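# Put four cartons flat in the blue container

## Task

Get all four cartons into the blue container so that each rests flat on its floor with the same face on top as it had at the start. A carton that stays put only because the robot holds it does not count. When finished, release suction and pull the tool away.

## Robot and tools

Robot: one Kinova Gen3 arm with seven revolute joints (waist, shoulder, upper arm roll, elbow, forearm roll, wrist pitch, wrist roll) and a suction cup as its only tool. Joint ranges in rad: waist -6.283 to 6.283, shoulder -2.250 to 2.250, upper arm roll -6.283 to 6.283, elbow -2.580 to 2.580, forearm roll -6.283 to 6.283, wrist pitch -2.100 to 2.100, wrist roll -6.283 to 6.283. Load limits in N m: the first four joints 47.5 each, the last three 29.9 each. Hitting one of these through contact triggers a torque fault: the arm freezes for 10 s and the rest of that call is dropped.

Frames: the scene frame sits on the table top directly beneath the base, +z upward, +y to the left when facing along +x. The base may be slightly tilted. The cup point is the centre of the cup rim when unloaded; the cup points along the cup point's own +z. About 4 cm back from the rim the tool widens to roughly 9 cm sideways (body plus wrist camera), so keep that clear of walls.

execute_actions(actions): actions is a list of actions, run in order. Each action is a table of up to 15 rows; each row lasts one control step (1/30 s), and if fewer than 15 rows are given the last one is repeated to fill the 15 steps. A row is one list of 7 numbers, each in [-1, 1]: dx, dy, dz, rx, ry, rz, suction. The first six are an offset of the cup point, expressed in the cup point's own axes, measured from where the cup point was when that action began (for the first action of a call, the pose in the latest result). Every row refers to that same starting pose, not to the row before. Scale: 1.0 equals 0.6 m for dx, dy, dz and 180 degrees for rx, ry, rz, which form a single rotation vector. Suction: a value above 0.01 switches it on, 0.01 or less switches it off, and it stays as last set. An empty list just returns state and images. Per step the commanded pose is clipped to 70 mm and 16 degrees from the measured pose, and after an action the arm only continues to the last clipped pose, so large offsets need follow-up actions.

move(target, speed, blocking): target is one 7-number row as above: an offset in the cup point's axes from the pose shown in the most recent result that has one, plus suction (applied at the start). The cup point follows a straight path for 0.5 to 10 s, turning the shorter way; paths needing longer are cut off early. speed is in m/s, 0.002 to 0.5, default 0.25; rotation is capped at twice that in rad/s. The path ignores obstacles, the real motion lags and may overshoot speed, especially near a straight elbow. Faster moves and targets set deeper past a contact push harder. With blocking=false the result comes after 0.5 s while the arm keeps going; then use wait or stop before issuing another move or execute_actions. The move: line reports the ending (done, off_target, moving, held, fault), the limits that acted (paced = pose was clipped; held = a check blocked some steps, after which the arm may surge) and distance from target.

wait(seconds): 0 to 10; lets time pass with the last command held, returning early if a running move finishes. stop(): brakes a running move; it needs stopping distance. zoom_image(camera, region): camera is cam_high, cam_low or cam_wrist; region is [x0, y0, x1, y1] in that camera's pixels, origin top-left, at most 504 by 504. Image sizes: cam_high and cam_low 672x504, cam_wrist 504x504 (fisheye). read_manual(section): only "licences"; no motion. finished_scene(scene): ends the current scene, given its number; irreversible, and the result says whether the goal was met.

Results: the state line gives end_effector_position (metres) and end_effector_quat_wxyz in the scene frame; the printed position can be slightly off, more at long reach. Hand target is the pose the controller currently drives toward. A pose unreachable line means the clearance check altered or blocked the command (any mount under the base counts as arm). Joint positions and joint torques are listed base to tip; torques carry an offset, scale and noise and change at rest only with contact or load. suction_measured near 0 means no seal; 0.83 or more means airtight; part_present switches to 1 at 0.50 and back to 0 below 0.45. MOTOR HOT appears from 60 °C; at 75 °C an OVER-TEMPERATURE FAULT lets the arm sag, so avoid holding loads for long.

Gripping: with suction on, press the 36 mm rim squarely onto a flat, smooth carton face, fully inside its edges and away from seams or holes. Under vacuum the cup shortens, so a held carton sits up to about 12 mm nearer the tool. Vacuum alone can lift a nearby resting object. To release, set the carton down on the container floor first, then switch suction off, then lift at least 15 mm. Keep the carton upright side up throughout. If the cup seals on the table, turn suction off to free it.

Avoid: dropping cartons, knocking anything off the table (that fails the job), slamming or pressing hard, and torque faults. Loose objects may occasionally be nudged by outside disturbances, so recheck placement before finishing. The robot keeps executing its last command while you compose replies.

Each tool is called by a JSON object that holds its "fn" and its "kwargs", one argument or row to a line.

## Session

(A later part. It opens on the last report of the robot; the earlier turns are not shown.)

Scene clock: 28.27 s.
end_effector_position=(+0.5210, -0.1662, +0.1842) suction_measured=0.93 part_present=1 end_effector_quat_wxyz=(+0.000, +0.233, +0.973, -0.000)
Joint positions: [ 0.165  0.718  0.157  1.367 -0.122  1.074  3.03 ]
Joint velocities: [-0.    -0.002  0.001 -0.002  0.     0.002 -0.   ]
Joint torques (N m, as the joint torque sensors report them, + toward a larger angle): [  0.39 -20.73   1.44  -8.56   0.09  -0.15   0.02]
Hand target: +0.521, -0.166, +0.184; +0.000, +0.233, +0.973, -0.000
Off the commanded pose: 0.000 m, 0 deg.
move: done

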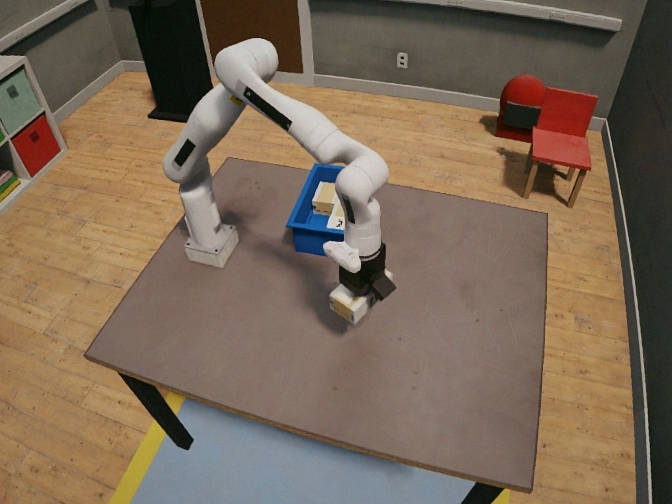

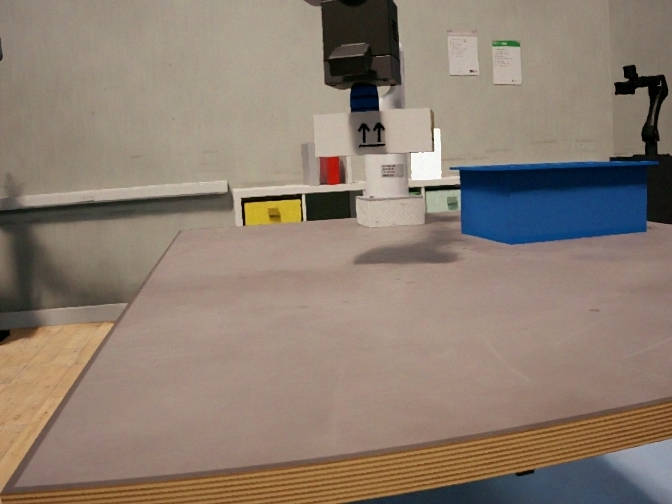

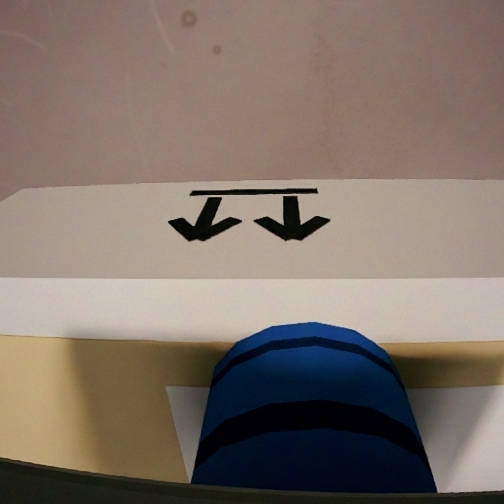

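{"fn": "move", "kwargs": {
  "target": [0.567,0.273,-0.02,0,0,-0.155,1],
  "speed": 0.3
}}

Scene clock: 30.67 s.
end_effector_position=(+0.2904, +0.1317, +0.1949) suction_measured=0.93 part_present=1 end_effector_quat_wxyz=(-0.000, -0.008, +1.000, -0.002)
Joint positions: [-0.445  0.249 -0.075  2.13   0.016  0.768  2.645]
Joint velocities: [-0.004 -0.002 -0.005 -0.     0.002  0.    -0.003]
Joint torques (N m, as the joint torque sensors report them, + toward a larger angle): [  0.51 -11.15  -0.02  -6.99   0.26  -0.01  -0.03]
Hand target: +0.290, +0.132, +0.195; +0.000, -0.009, +1.000, -0.002
Off the commanded pose: 0.003 m, 0 deg.
move: done

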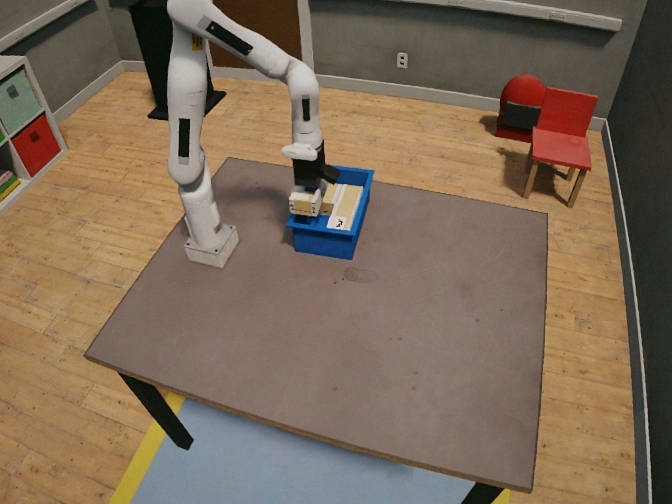

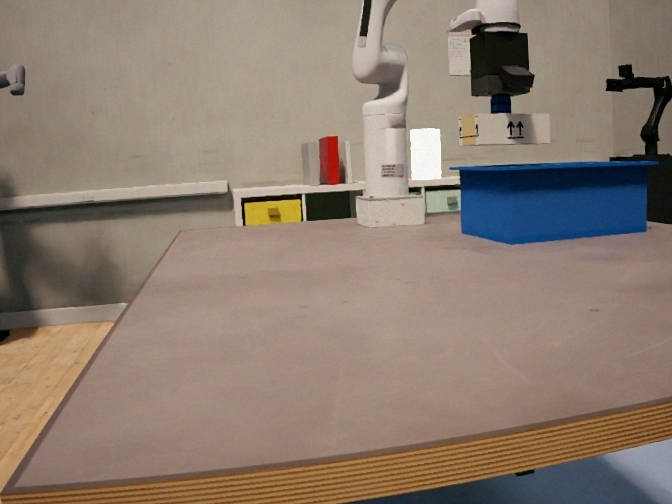

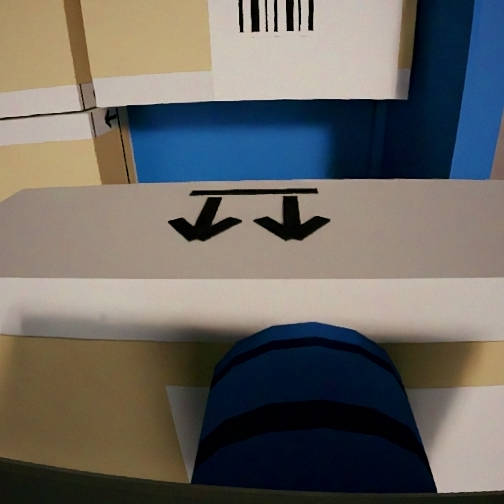

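Descend to z≈0.135 with small adjustment.

{"fn": "move", "kwargs": {
  "target": [-0.003,0.005,0.1,-0.001,0,0,1],
  "speed": 0.07
}}

Scene clock: 32.53 s.
end_effector_position=(+0.2976, +0.1360, +0.1385) suction_measured=0.93 part_present=1 end_effector_quat_wxyz=(+0.007, -0.007, +1.000, +0.003)
Joint positions: [-0.454  0.381 -0.069  2.201  0.033  0.549  2.625]
Joint velocities: [-0.     0.007  0.     0.001  0.    -0.002 -0.001]
Joint torques (N m, as the joint torque sensors report them, + toward a larger angle): [-0.73 -7.97 -0.92 -0.49 -0.17  0.89 -0.2 ]
Hand target: +0.292, +0.134, +0.135; +0.000, -0.008, +1.000, -0.000
Off the commanded pose: 0.007 m, 1 deg.
move: off_target

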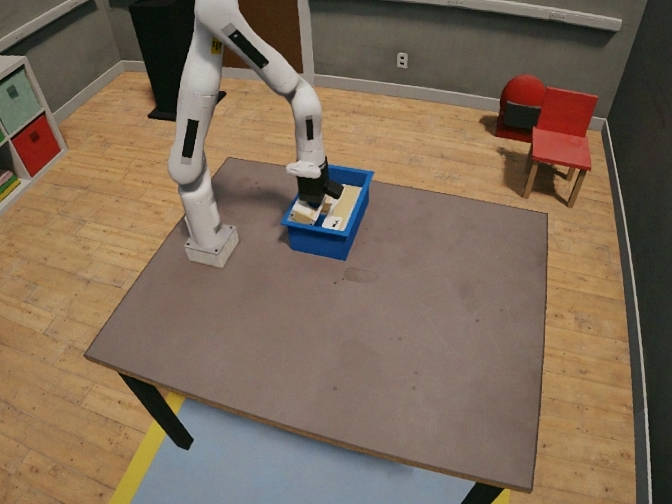

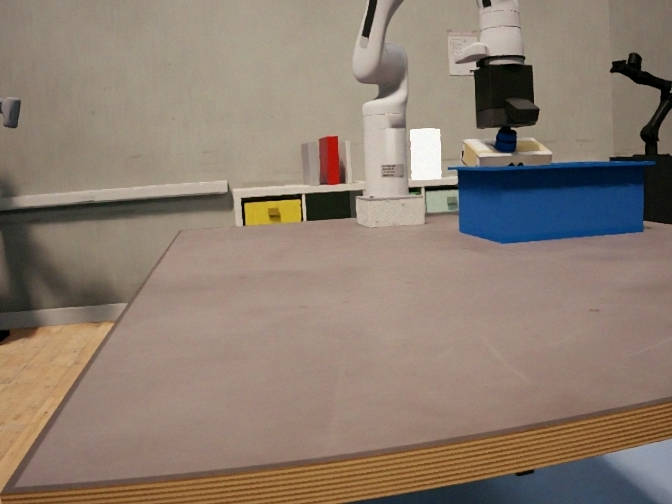

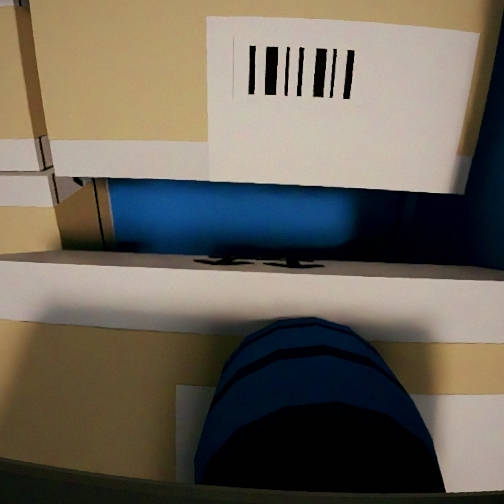

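{"fn": "move", "kwargs": {
  "target": [0,0,-0.07,0.002,0.0045,0,1],
  "speed": 0.07
}}

{"fn": "zoom_image", "kwargs": {
  "camera": "cam_high",
  "region": [270, 140, 400, 270]
}}

Scene clock: 34.37 s.
end_effector_position=(+0.2969, +0.1358, +0.1802) suction_measured=0.93 part_present=1 end_effector_quat_wxyz=(-0.000, -0.007, +1.000, -0.001)
Joint positions: [-0.446  0.293 -0.075  2.131  0.018  0.722  2.64 ]
Joint velocities: [ 0.001 -0.005  0.001 -0.002 -0.001  0.004  0.   ]
Joint torques (N m, as the joint torque sensors report them, + toward a larger angle): [  0.14 -11.78   0.22  -6.67   0.2   -0.11  -0.12]
Hand target: +0.297, +0.136, +0.180; -0.000, -0.007, +1.000, -0.001
Off the commanded pose: 0.000 m, 0 deg.
move: done

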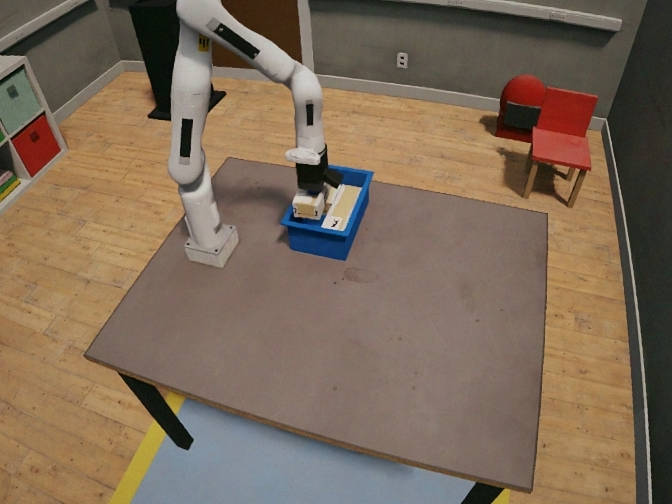

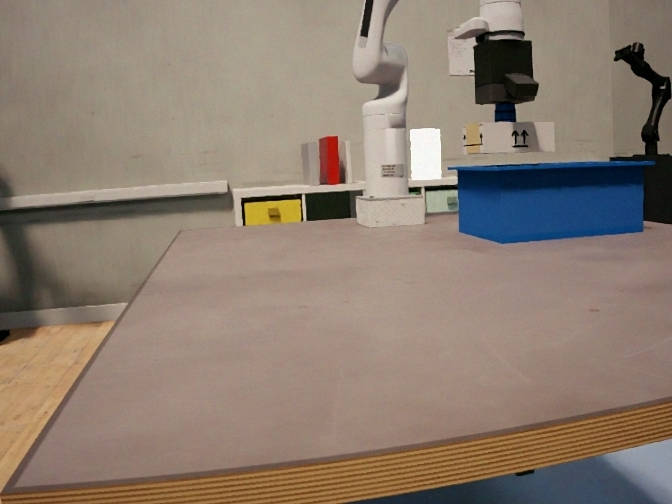

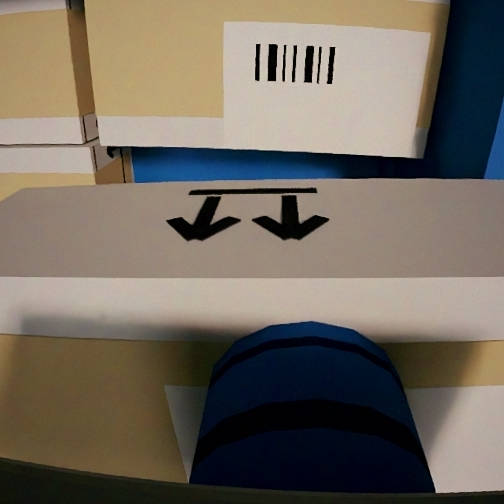

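Region (270, 140, 400, 270) of cam_high's 672x504 image, scaled by 3.877, with more detail than that image has.

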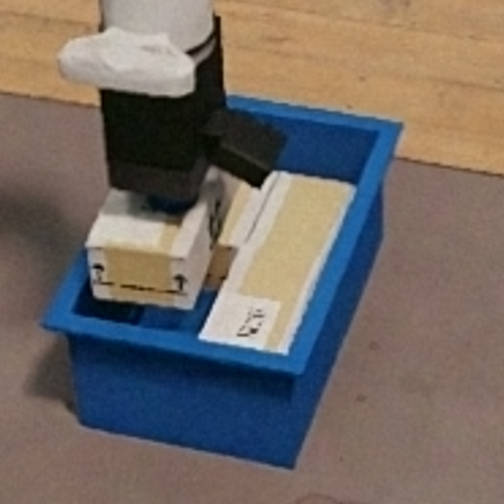

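{"fn": "move", "kwargs": {
  "target": [0.02,-0.004,0.01,0,0,0.02,1],
  "speed": 0.05
}}

Scene clock: 38.07 s.
end_effector_position=(+0.2850, +0.1331, +0.1742) suction_measured=0.93 part_present=1 end_effector_quat_wxyz=(-0.000, +0.024, +1.000, -0.001)
Joint positions: [-0.465  0.284 -0.063  2.175  0.012  0.687  2.573]
Joint velocities: [-0.002 -0.001 -0.001  0.002  0.001 -0.002 -0.004]
Joint torques (N m, as the joint torque sensors report them, + toward a larger angle): [  0.21 -11.59   0.14  -6.17   0.27  -0.11  -0.27]
Hand target: +0.285, +0.133, +0.174; -0.000, +0.024, +1.000, -0.001
Off the commanded pose: 0.000 m, 0 deg.
move: done

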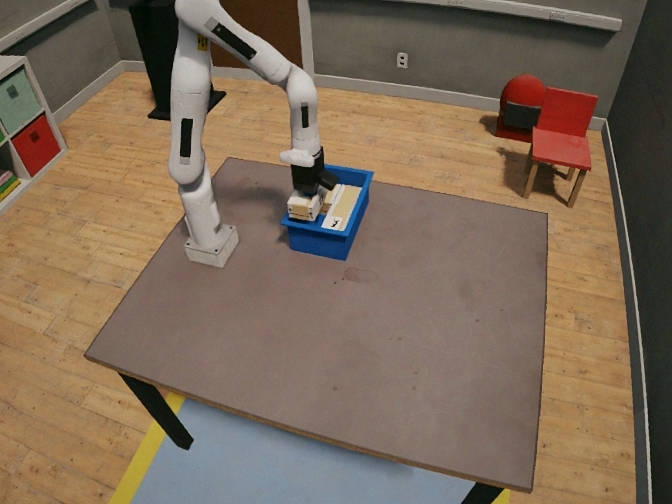

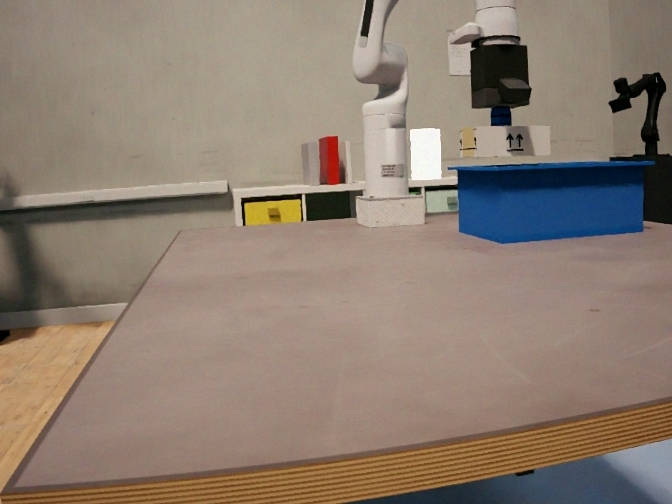

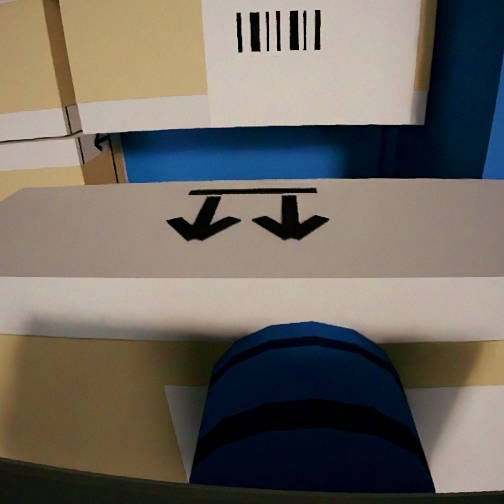

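{"fn": "move", "kwargs": {
  "target": [-0.005,0,0.055,0,0,0,1],
  "speed": 0.03
}}

Scene clock: 40.40 s.
end_effector_position=(+0.2881, +0.1329, +0.1415) suction_measured=0.93 part_present=1 end_effector_quat_wxyz=(-0.000, +0.024, +1.000, -0.001)
Joint positions: [-0.466  0.366 -0.06   2.212  0.021  0.569  2.568]
Joint velocities: [-0.     0.006 -0.001  0.001 -0.    -0.004 -0.   ]
Joint torques (N m, as the joint torque sensors report them, + toward a larger angle): [  0.18 -11.99   0.19  -5.66   0.16  -0.32   0.05]
Hand target: +0.288, +0.133, +0.141; -0.000, +0.024, +1.000, -0.001
Off the commanded pose: 0.000 m, 0 deg.
move: done

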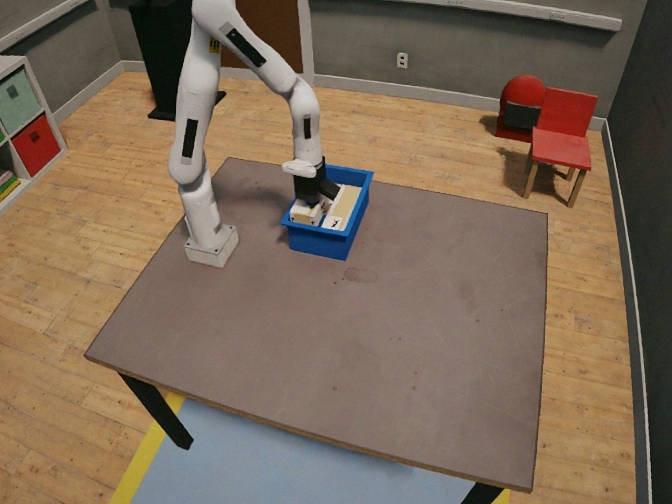

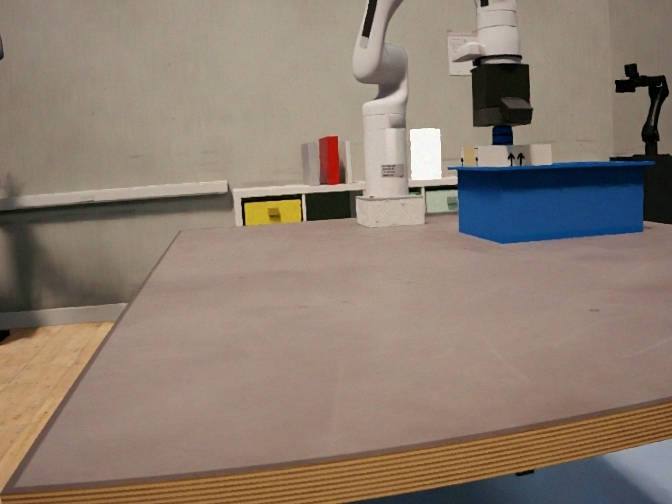

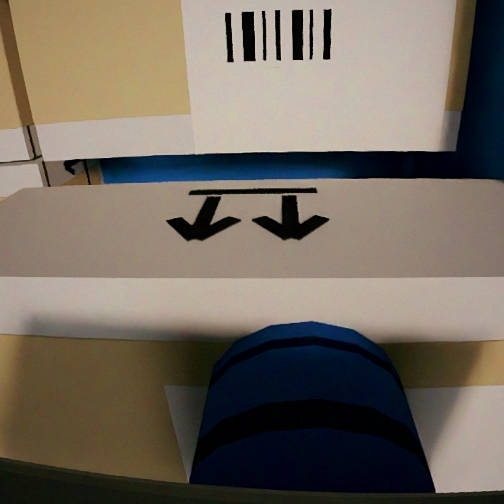

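{"fn": "move", "kwargs": {
  "target": [0,-0.01,0.06,0,0,0,1],
  "speed": 0.03
}}

Scene clock: 43.20 s.
end_effector_position=(+0.2886, +0.1284, +0.1061) suction_measured=0.93 part_present=1 end_effector_quat_wxyz=(+0.001, +0.023, +1.000, +0.000)
Joint positions: [-0.459  0.456 -0.054  2.257  0.032  0.43   2.574]
Joint velocities: [ 0.     0.006  0.     0.001  0.    -0.005  0.001]
Joint torques (N m, as the joint torque sensors report them, + toward a larger angle): [  1.02 -12.11   1.16  -3.23   0.56   0.18  -0.23]
Hand target: +0.288, +0.127, +0.106; -0.000, +0.024, +1.000, -0.001
Off the commanded pose: 0.002 m, 0 deg.
move: done

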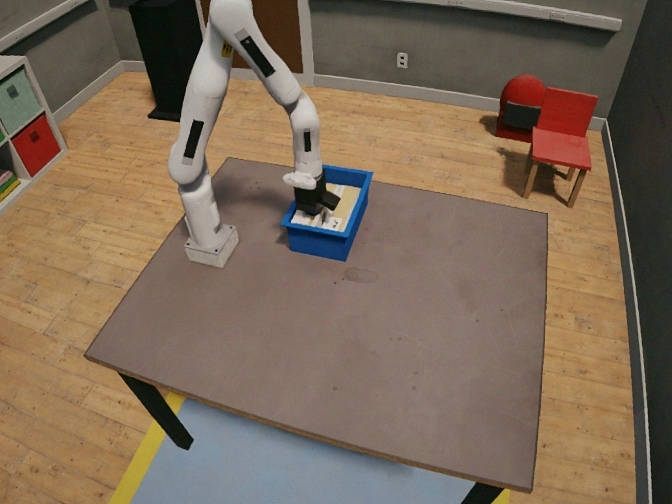

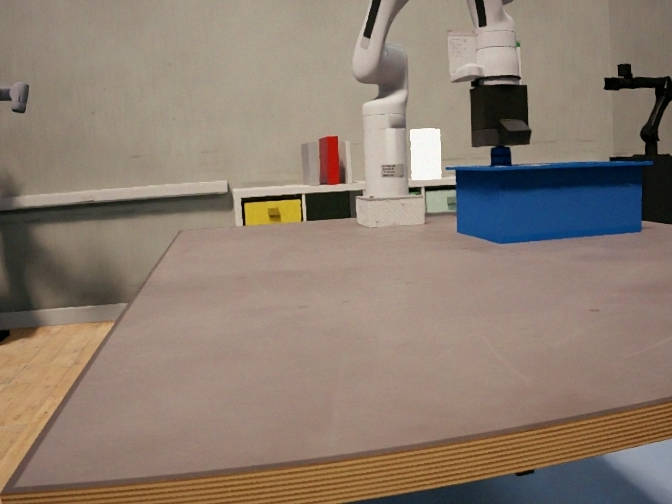

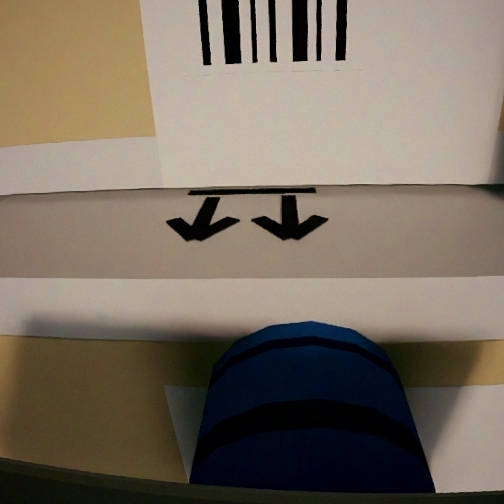

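{"fn": "move", "kwargs": {
  "target": [0,0.005,0.025,0,0,0,1],
  "speed": 0.02
}}

Scene clock: 44.77 s.
end_effector_position=(+0.2889, +0.1314, +0.0914) suction_measured=0.93 part_present=1 end_effector_quat_wxyz=(+0.001, +0.024, +1.000, +0.001)
Joint positions: [-0.472  0.499 -0.049  2.265  0.035  0.378  2.563]
Joint velocities: [-0.002  0.007 -0.     0.001  0.001 -0.004 -0.001]
Joint torques (N m, as the joint torque sensors report them, + toward a larger angle): [  0.15 -13.     0.05  -3.59   0.17  -0.11  -0.08]
Hand target: +0.289, +0.131, +0.091; +0.001, +0.023, +1.000, +0.000
Off the commanded pose: 0.000 m, 0 deg.
move: done

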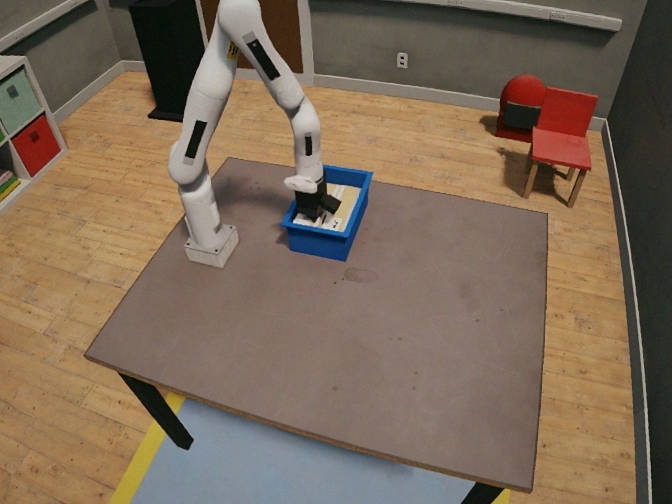

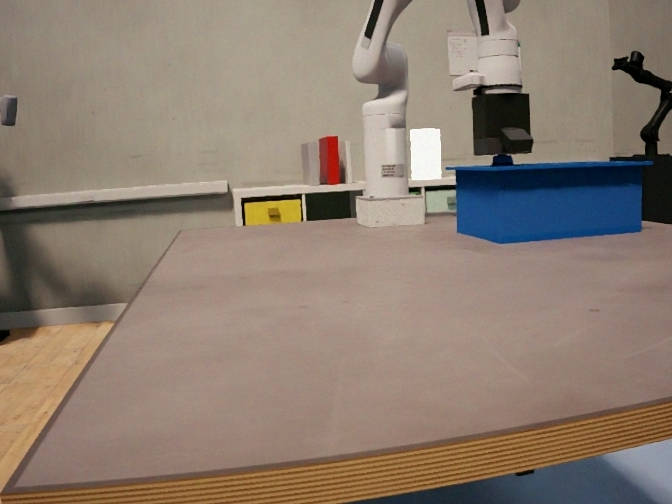

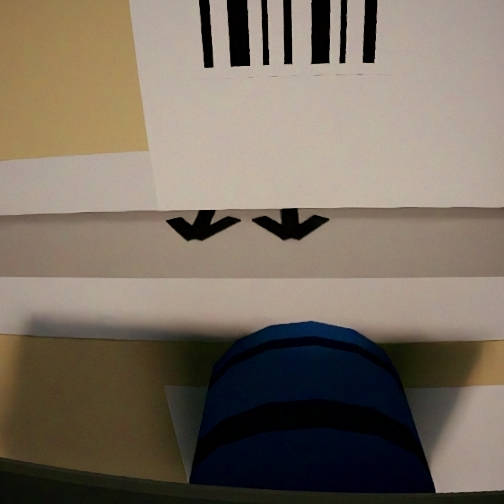

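{"fn": "move", "kwargs": {
  "target": [0,0,0.058,0,0,0,1],
  "speed": 0.03
}}

{"fn": "move", "kwargs": {
  "target": [0,0,0.01,0,0,0,1],
  "speed": 0.01
}}

Scene clock: 47.07 s.
end_effector_position=(+0.2899, +0.1326, +0.0579) suction_measured=0.93 part_present=1 end_effector_quat_wxyz=(+0.003, +0.023, +1.000, +0.002)
Joint positions: [-0.483  0.598 -0.038  2.285  0.043  0.255  2.555]
Joint velocities: [-0.001  0.004 -0.     0.     0.    -0.004 -0.   ]
Joint torques (N m, as the joint torque sensors report them, + toward a larger angle): [  0.91 -11.31   1.04  -2.52   0.38  -0.31  -0.04]
Hand target: +0.289, +0.131, +0.057; +0.001, +0.024, +1.000, +0.000
Off the commanded pose: 0.002 m, 0 deg.
move: done

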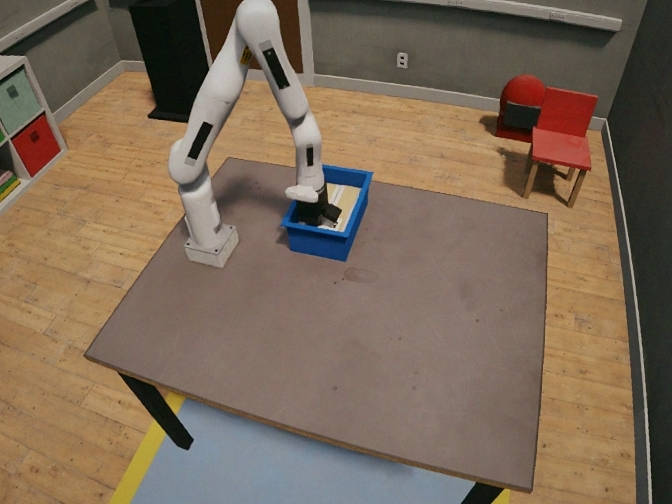

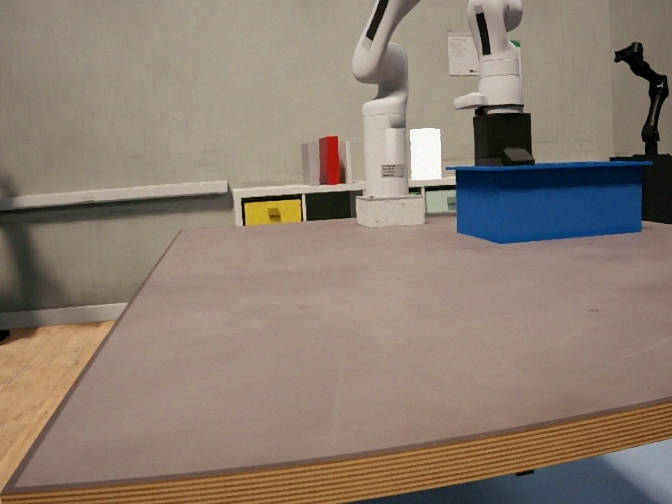

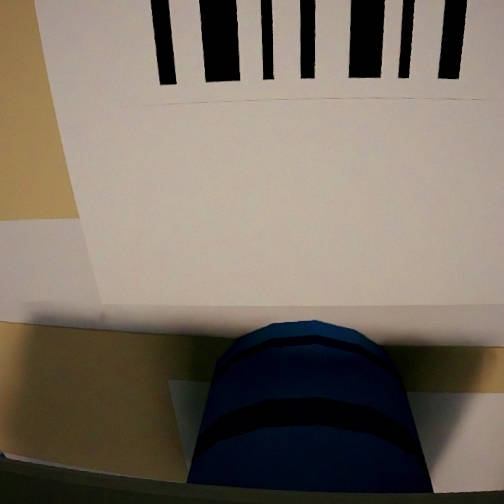

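Scene clock: 47.90 s.
end_effector_position=(+0.2909, +0.1339, +0.0559) suction_measured=0.93 part_present=1 end_effector_quat_wxyz=(+0.006, +0.022, +1.000, +0.003)
Joint positions: [-0.485  0.604 -0.037  2.289  0.044  0.239  2.554]
Joint velocities: [-0.001  0.     0.     0.001 -0.    -0.002  0.   ]
Joint torques (N m, as the joint torque sensors report them, + toward a larger angle): [ 1.13 -4.25  1.21 -3.61  0.36 -1.93 -0.04]
Hand target: +0.290, +0.133, +0.052; +0.003, +0.023, +1.000, +0.002
Off the commanded pose: 0.004 m, 0 deg.
move: off_target

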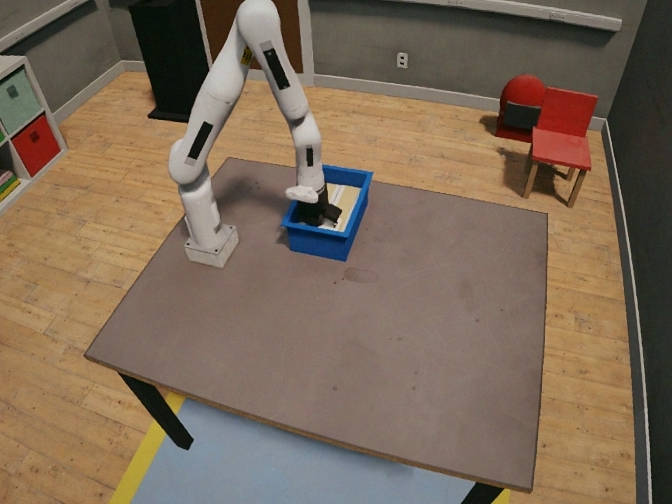

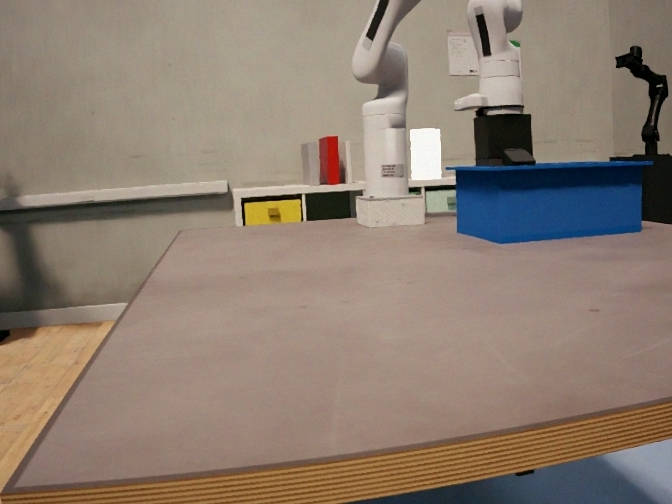

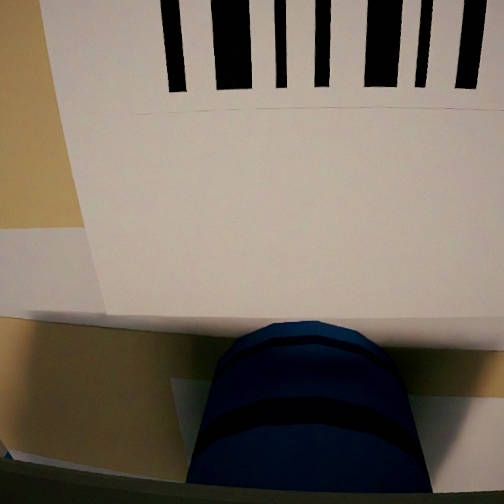

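{"fn": "move", "kwargs": {
  "target": [0,0.005,-0.008,0.002,0.0035,0,1],
  "speed": 0.015
}}

{"fn": "move", "kwargs": {
  "target": [0,0,0.011,0,0,0,1],
  "speed": 0.01
}}

Scene clock: 49.33 s.
end_effector_position=(+0.2909, +0.1368, +0.0607) suction_measured=0.93 part_present=1 end_effector_quat_wxyz=(+0.000, +0.022, +1.000, +0.000)
Joint positions: [-0.491  0.594 -0.04   2.269  0.04   0.281  2.55 ]
Joint velocities: [-0.002 -0.001 -0.001 -0.003  0.     0.005 -0.001]
Joint torques (N m, as the joint torque sensors report them, + toward a larger angle): [ -0.02 -14.01   0.19  -2.96   0.31   0.02  -0.13]
Hand target: +0.291, +0.137, +0.061; +0.000, +0.022, +1.000, +0.000
Off the commanded pose: 0.000 m, 0 deg.
move: done

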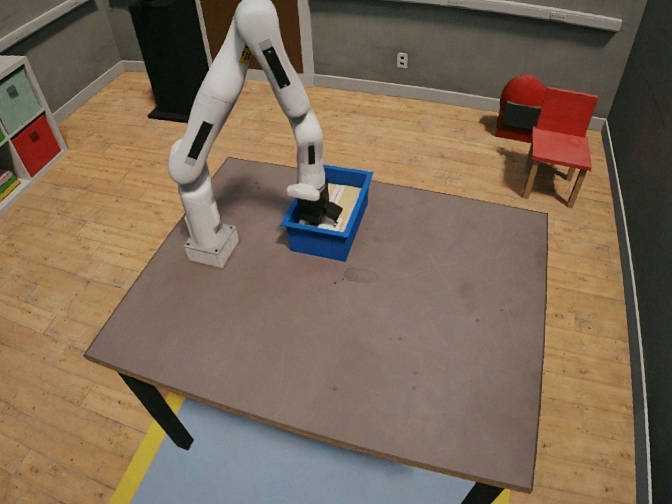

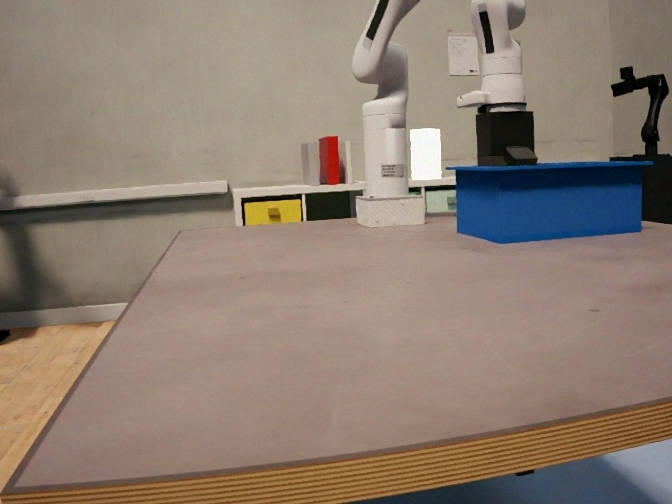

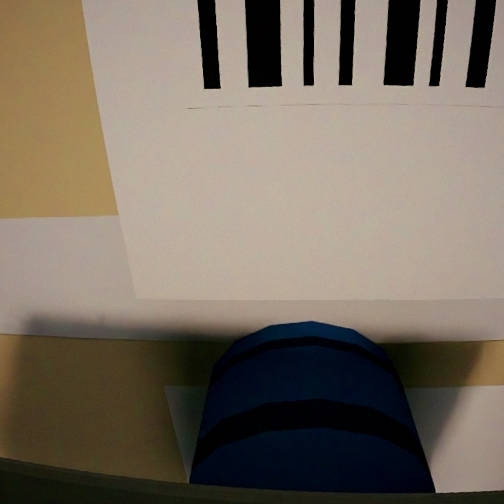

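Scene clock: 50.20 s.
end_effector_position=(+0.2910, +0.1369, +0.0542) suction_measured=0.93 part_present=1 end_effector_quat_wxyz=(+0.000, +0.022, +1.000, +0.000)
Joint positions: [-0.493  0.613 -0.038  2.272  0.041  0.259  2.549]
Joint velocities: [-0.001  0.003  0.    -0.    -0.    -0.002 -0.   ]
Joint torques (N m, as the joint torque sensors report them, + toward a larger angle): [  0.07 -13.67   0.36  -2.33   0.12  -0.22  -0.09]
Hand target: +0.291, +0.137, +0.054; +0.000, +0.022, +1.000, +0.000
Off the commanded pose: 0.000 m, 0 deg.
move: done

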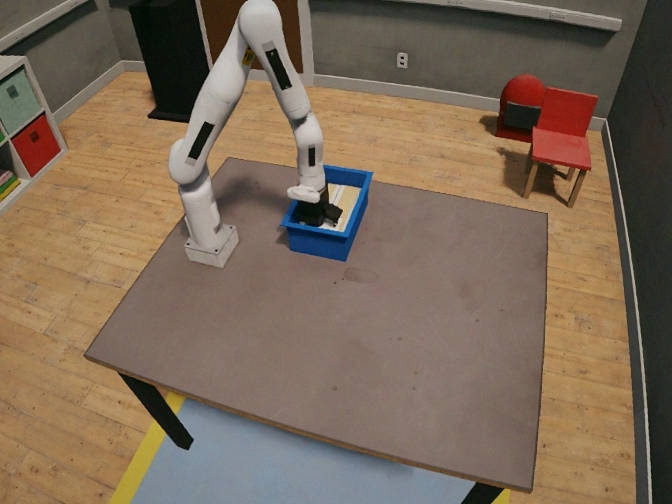

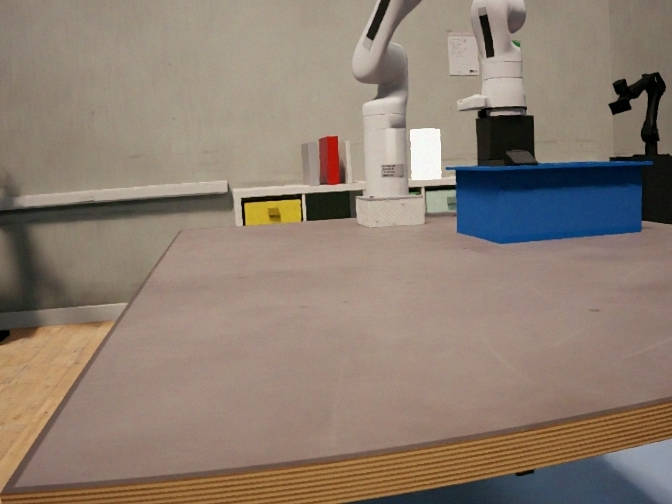

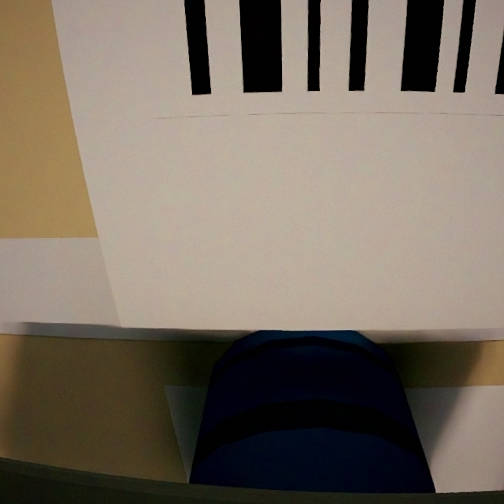

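Free now; so there is a ledge near the wall. Continue down.

{"fn": "move", "kwargs": {
  "target": [0,0,0.008,0,0,0,1],
  "speed": 0.01
}}

Scene clock: 51.63 s.
end_effector_position=(+0.2912, +0.1369, +0.0506) suction_measured=0.93 part_present=1 end_effector_quat_wxyz=(+0.001, +0.022, +1.000, +0.001)
Joint positions: [-0.494  0.623 -0.036  2.275  0.042  0.244  2.548]
Joint velocities: [-0.     0.     0.     0.001  0.001 -0.002 -0.   ]
Joint torques (N m, as the joint torque sensors report them, + toward a larger angle): [  0.18 -11.19   0.26  -3.32   0.16  -0.82  -0.03]
Hand target: +0.291, +0.137, +0.049; +0.000, +0.022, +1.000, +0.000
Off the commanded pose: 0.001 m, 0 deg.
move: done

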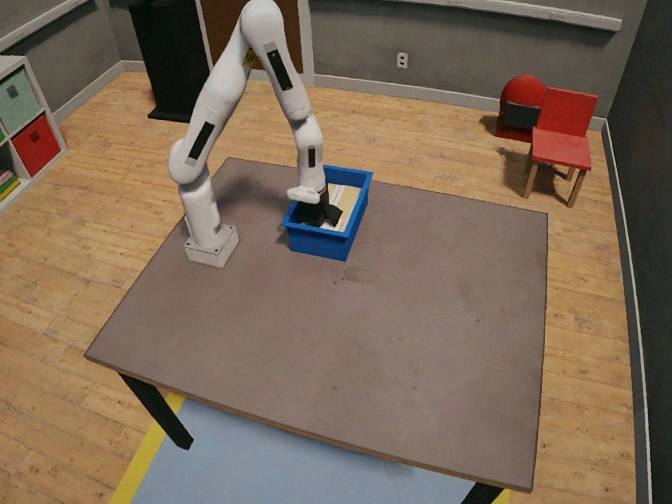

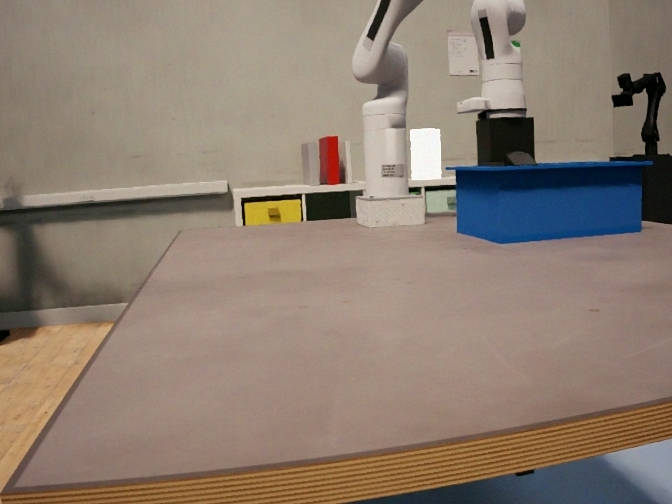

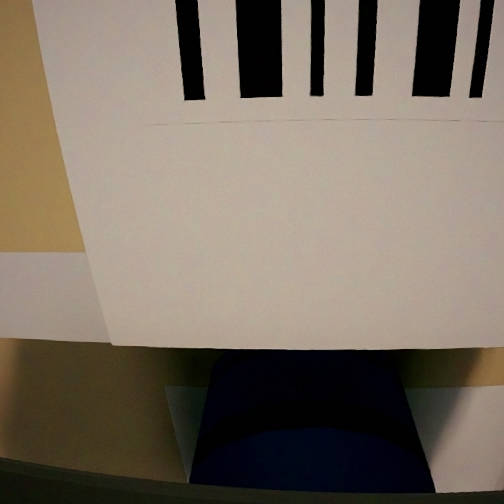

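{"fn": "execute_actions", "kwargs": {
  "actions": [
    [[0,0,0,0,0,0,0],[0,0,0,0,0,0,0],[0,0,0,0,0,0,0],[0,0,-0.008,0,0,0,0]]
  ]
}}

{"fn": "move", "kwargs": {
  "target": [-0.03,0.1,-0.3,0,0,0,0]
}}

{"fn": "zoom_image", "kwargs": {
  "camera": "cam_high",
  "region": [270, 150, 390, 270]
}}

Scene clock: 53.03 s.
end_effector_position=(+0.2918, +0.1372, +0.0563) suction_measured=0.01 part_present=0 end_effector_quat_wxyz=(+0.002, +0.022, +1.000, +0.001)
Joint positions: [-0.493  0.606 -0.038  2.273  0.041  0.261  2.549]
Joint velocities: [ 0.001 -0.001 -0.    -0.     0.     0.001  0.   ]
Joint torques (N m, as the joint torque sensors report them, + toward a larger angle): [  0.35 -11.47  -0.07  -2.57   0.08  -0.31  -0.14]
Hand target: +0.291, +0.137, +0.055; +0.001, +0.022, +1.000, +0.001
Off the commanded pose: 0.001 m, 0 deg.

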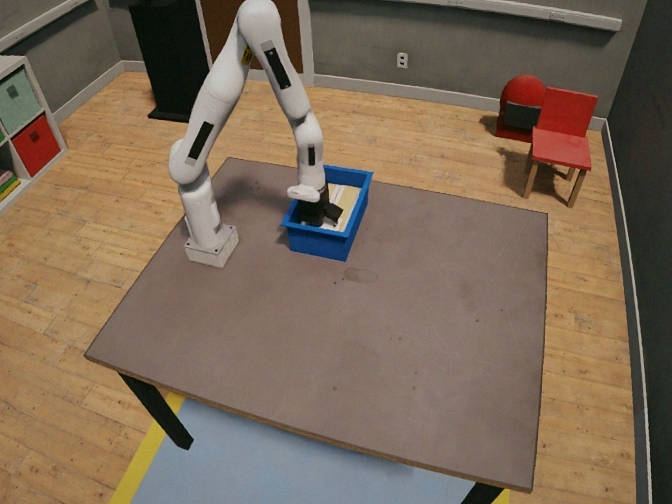

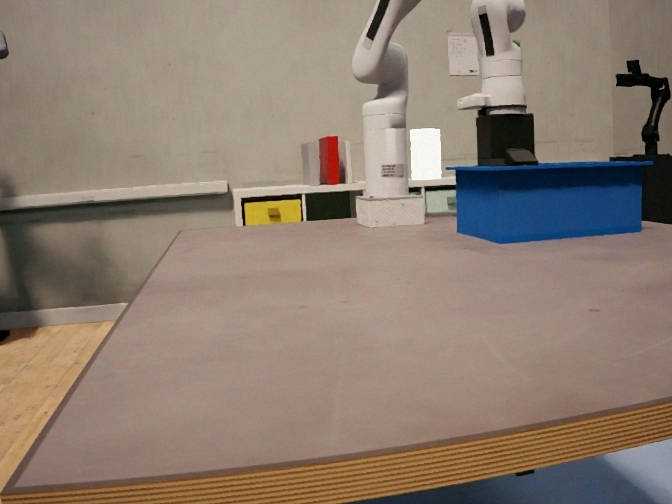

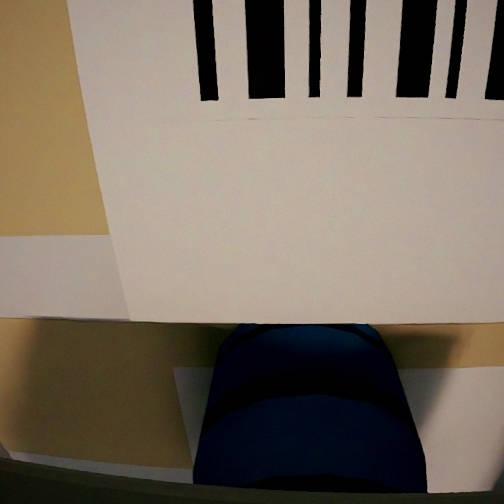

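Scene clock: 54.33 s.
end_effector_position=(+0.3113, +0.1958, +0.2363) suction_measured=0.01 part_present=0 end_effector_quat_wxyz=(+0.002, +0.022, +1.000, +0.001)
Joint positions: [-0.581  0.269 -0.061  1.925  0.007  0.945  2.469]
Joint velocities: [-0.001 -0.001 -0.001 -0.002  0.001  0.002 -0.001]
Joint torques (N m, as the joint torque sensors report them, + toward a larger angle): [  0.23 -11.97  -0.14  -7.2    0.21  -0.22  -0.2 ]
Hand target: +0.311, +0.196, +0.236; +0.002, +0.022, +1.000, +0.001
Off the commanded pose: 0.001 m, 0 deg.
move: done

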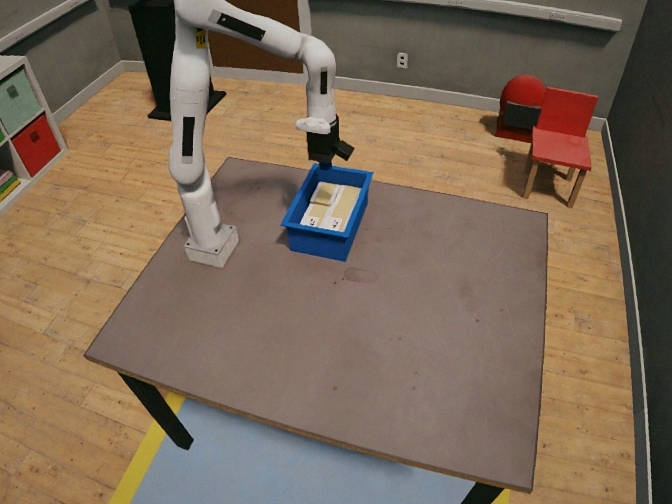

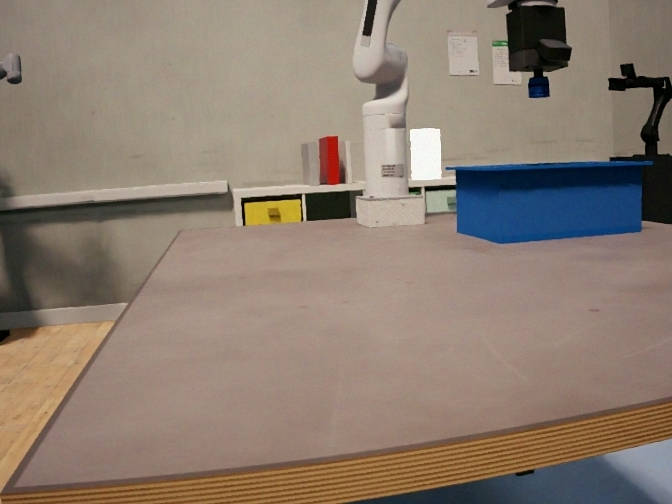

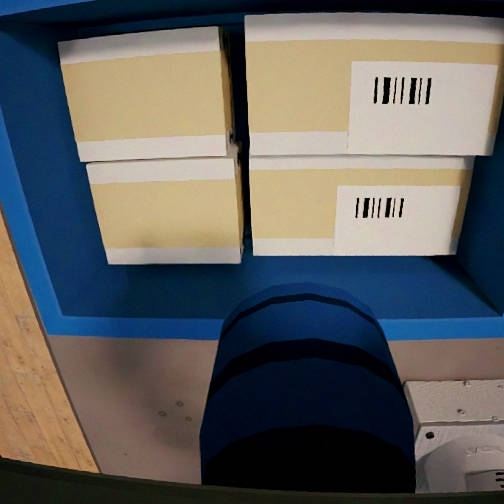

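Region (270, 150, 390, 270) of cam_high's 672x504 image, scaled by 4.200, with more detail than that image has.

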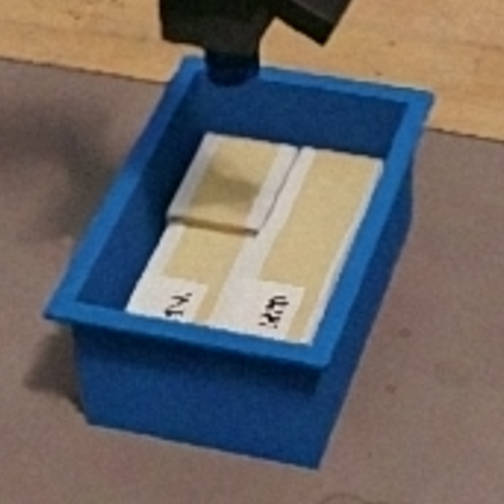

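{"fn": "finished_scene", "kwargs": {
  "scene": 2
}}

The scene is finished: the task was done.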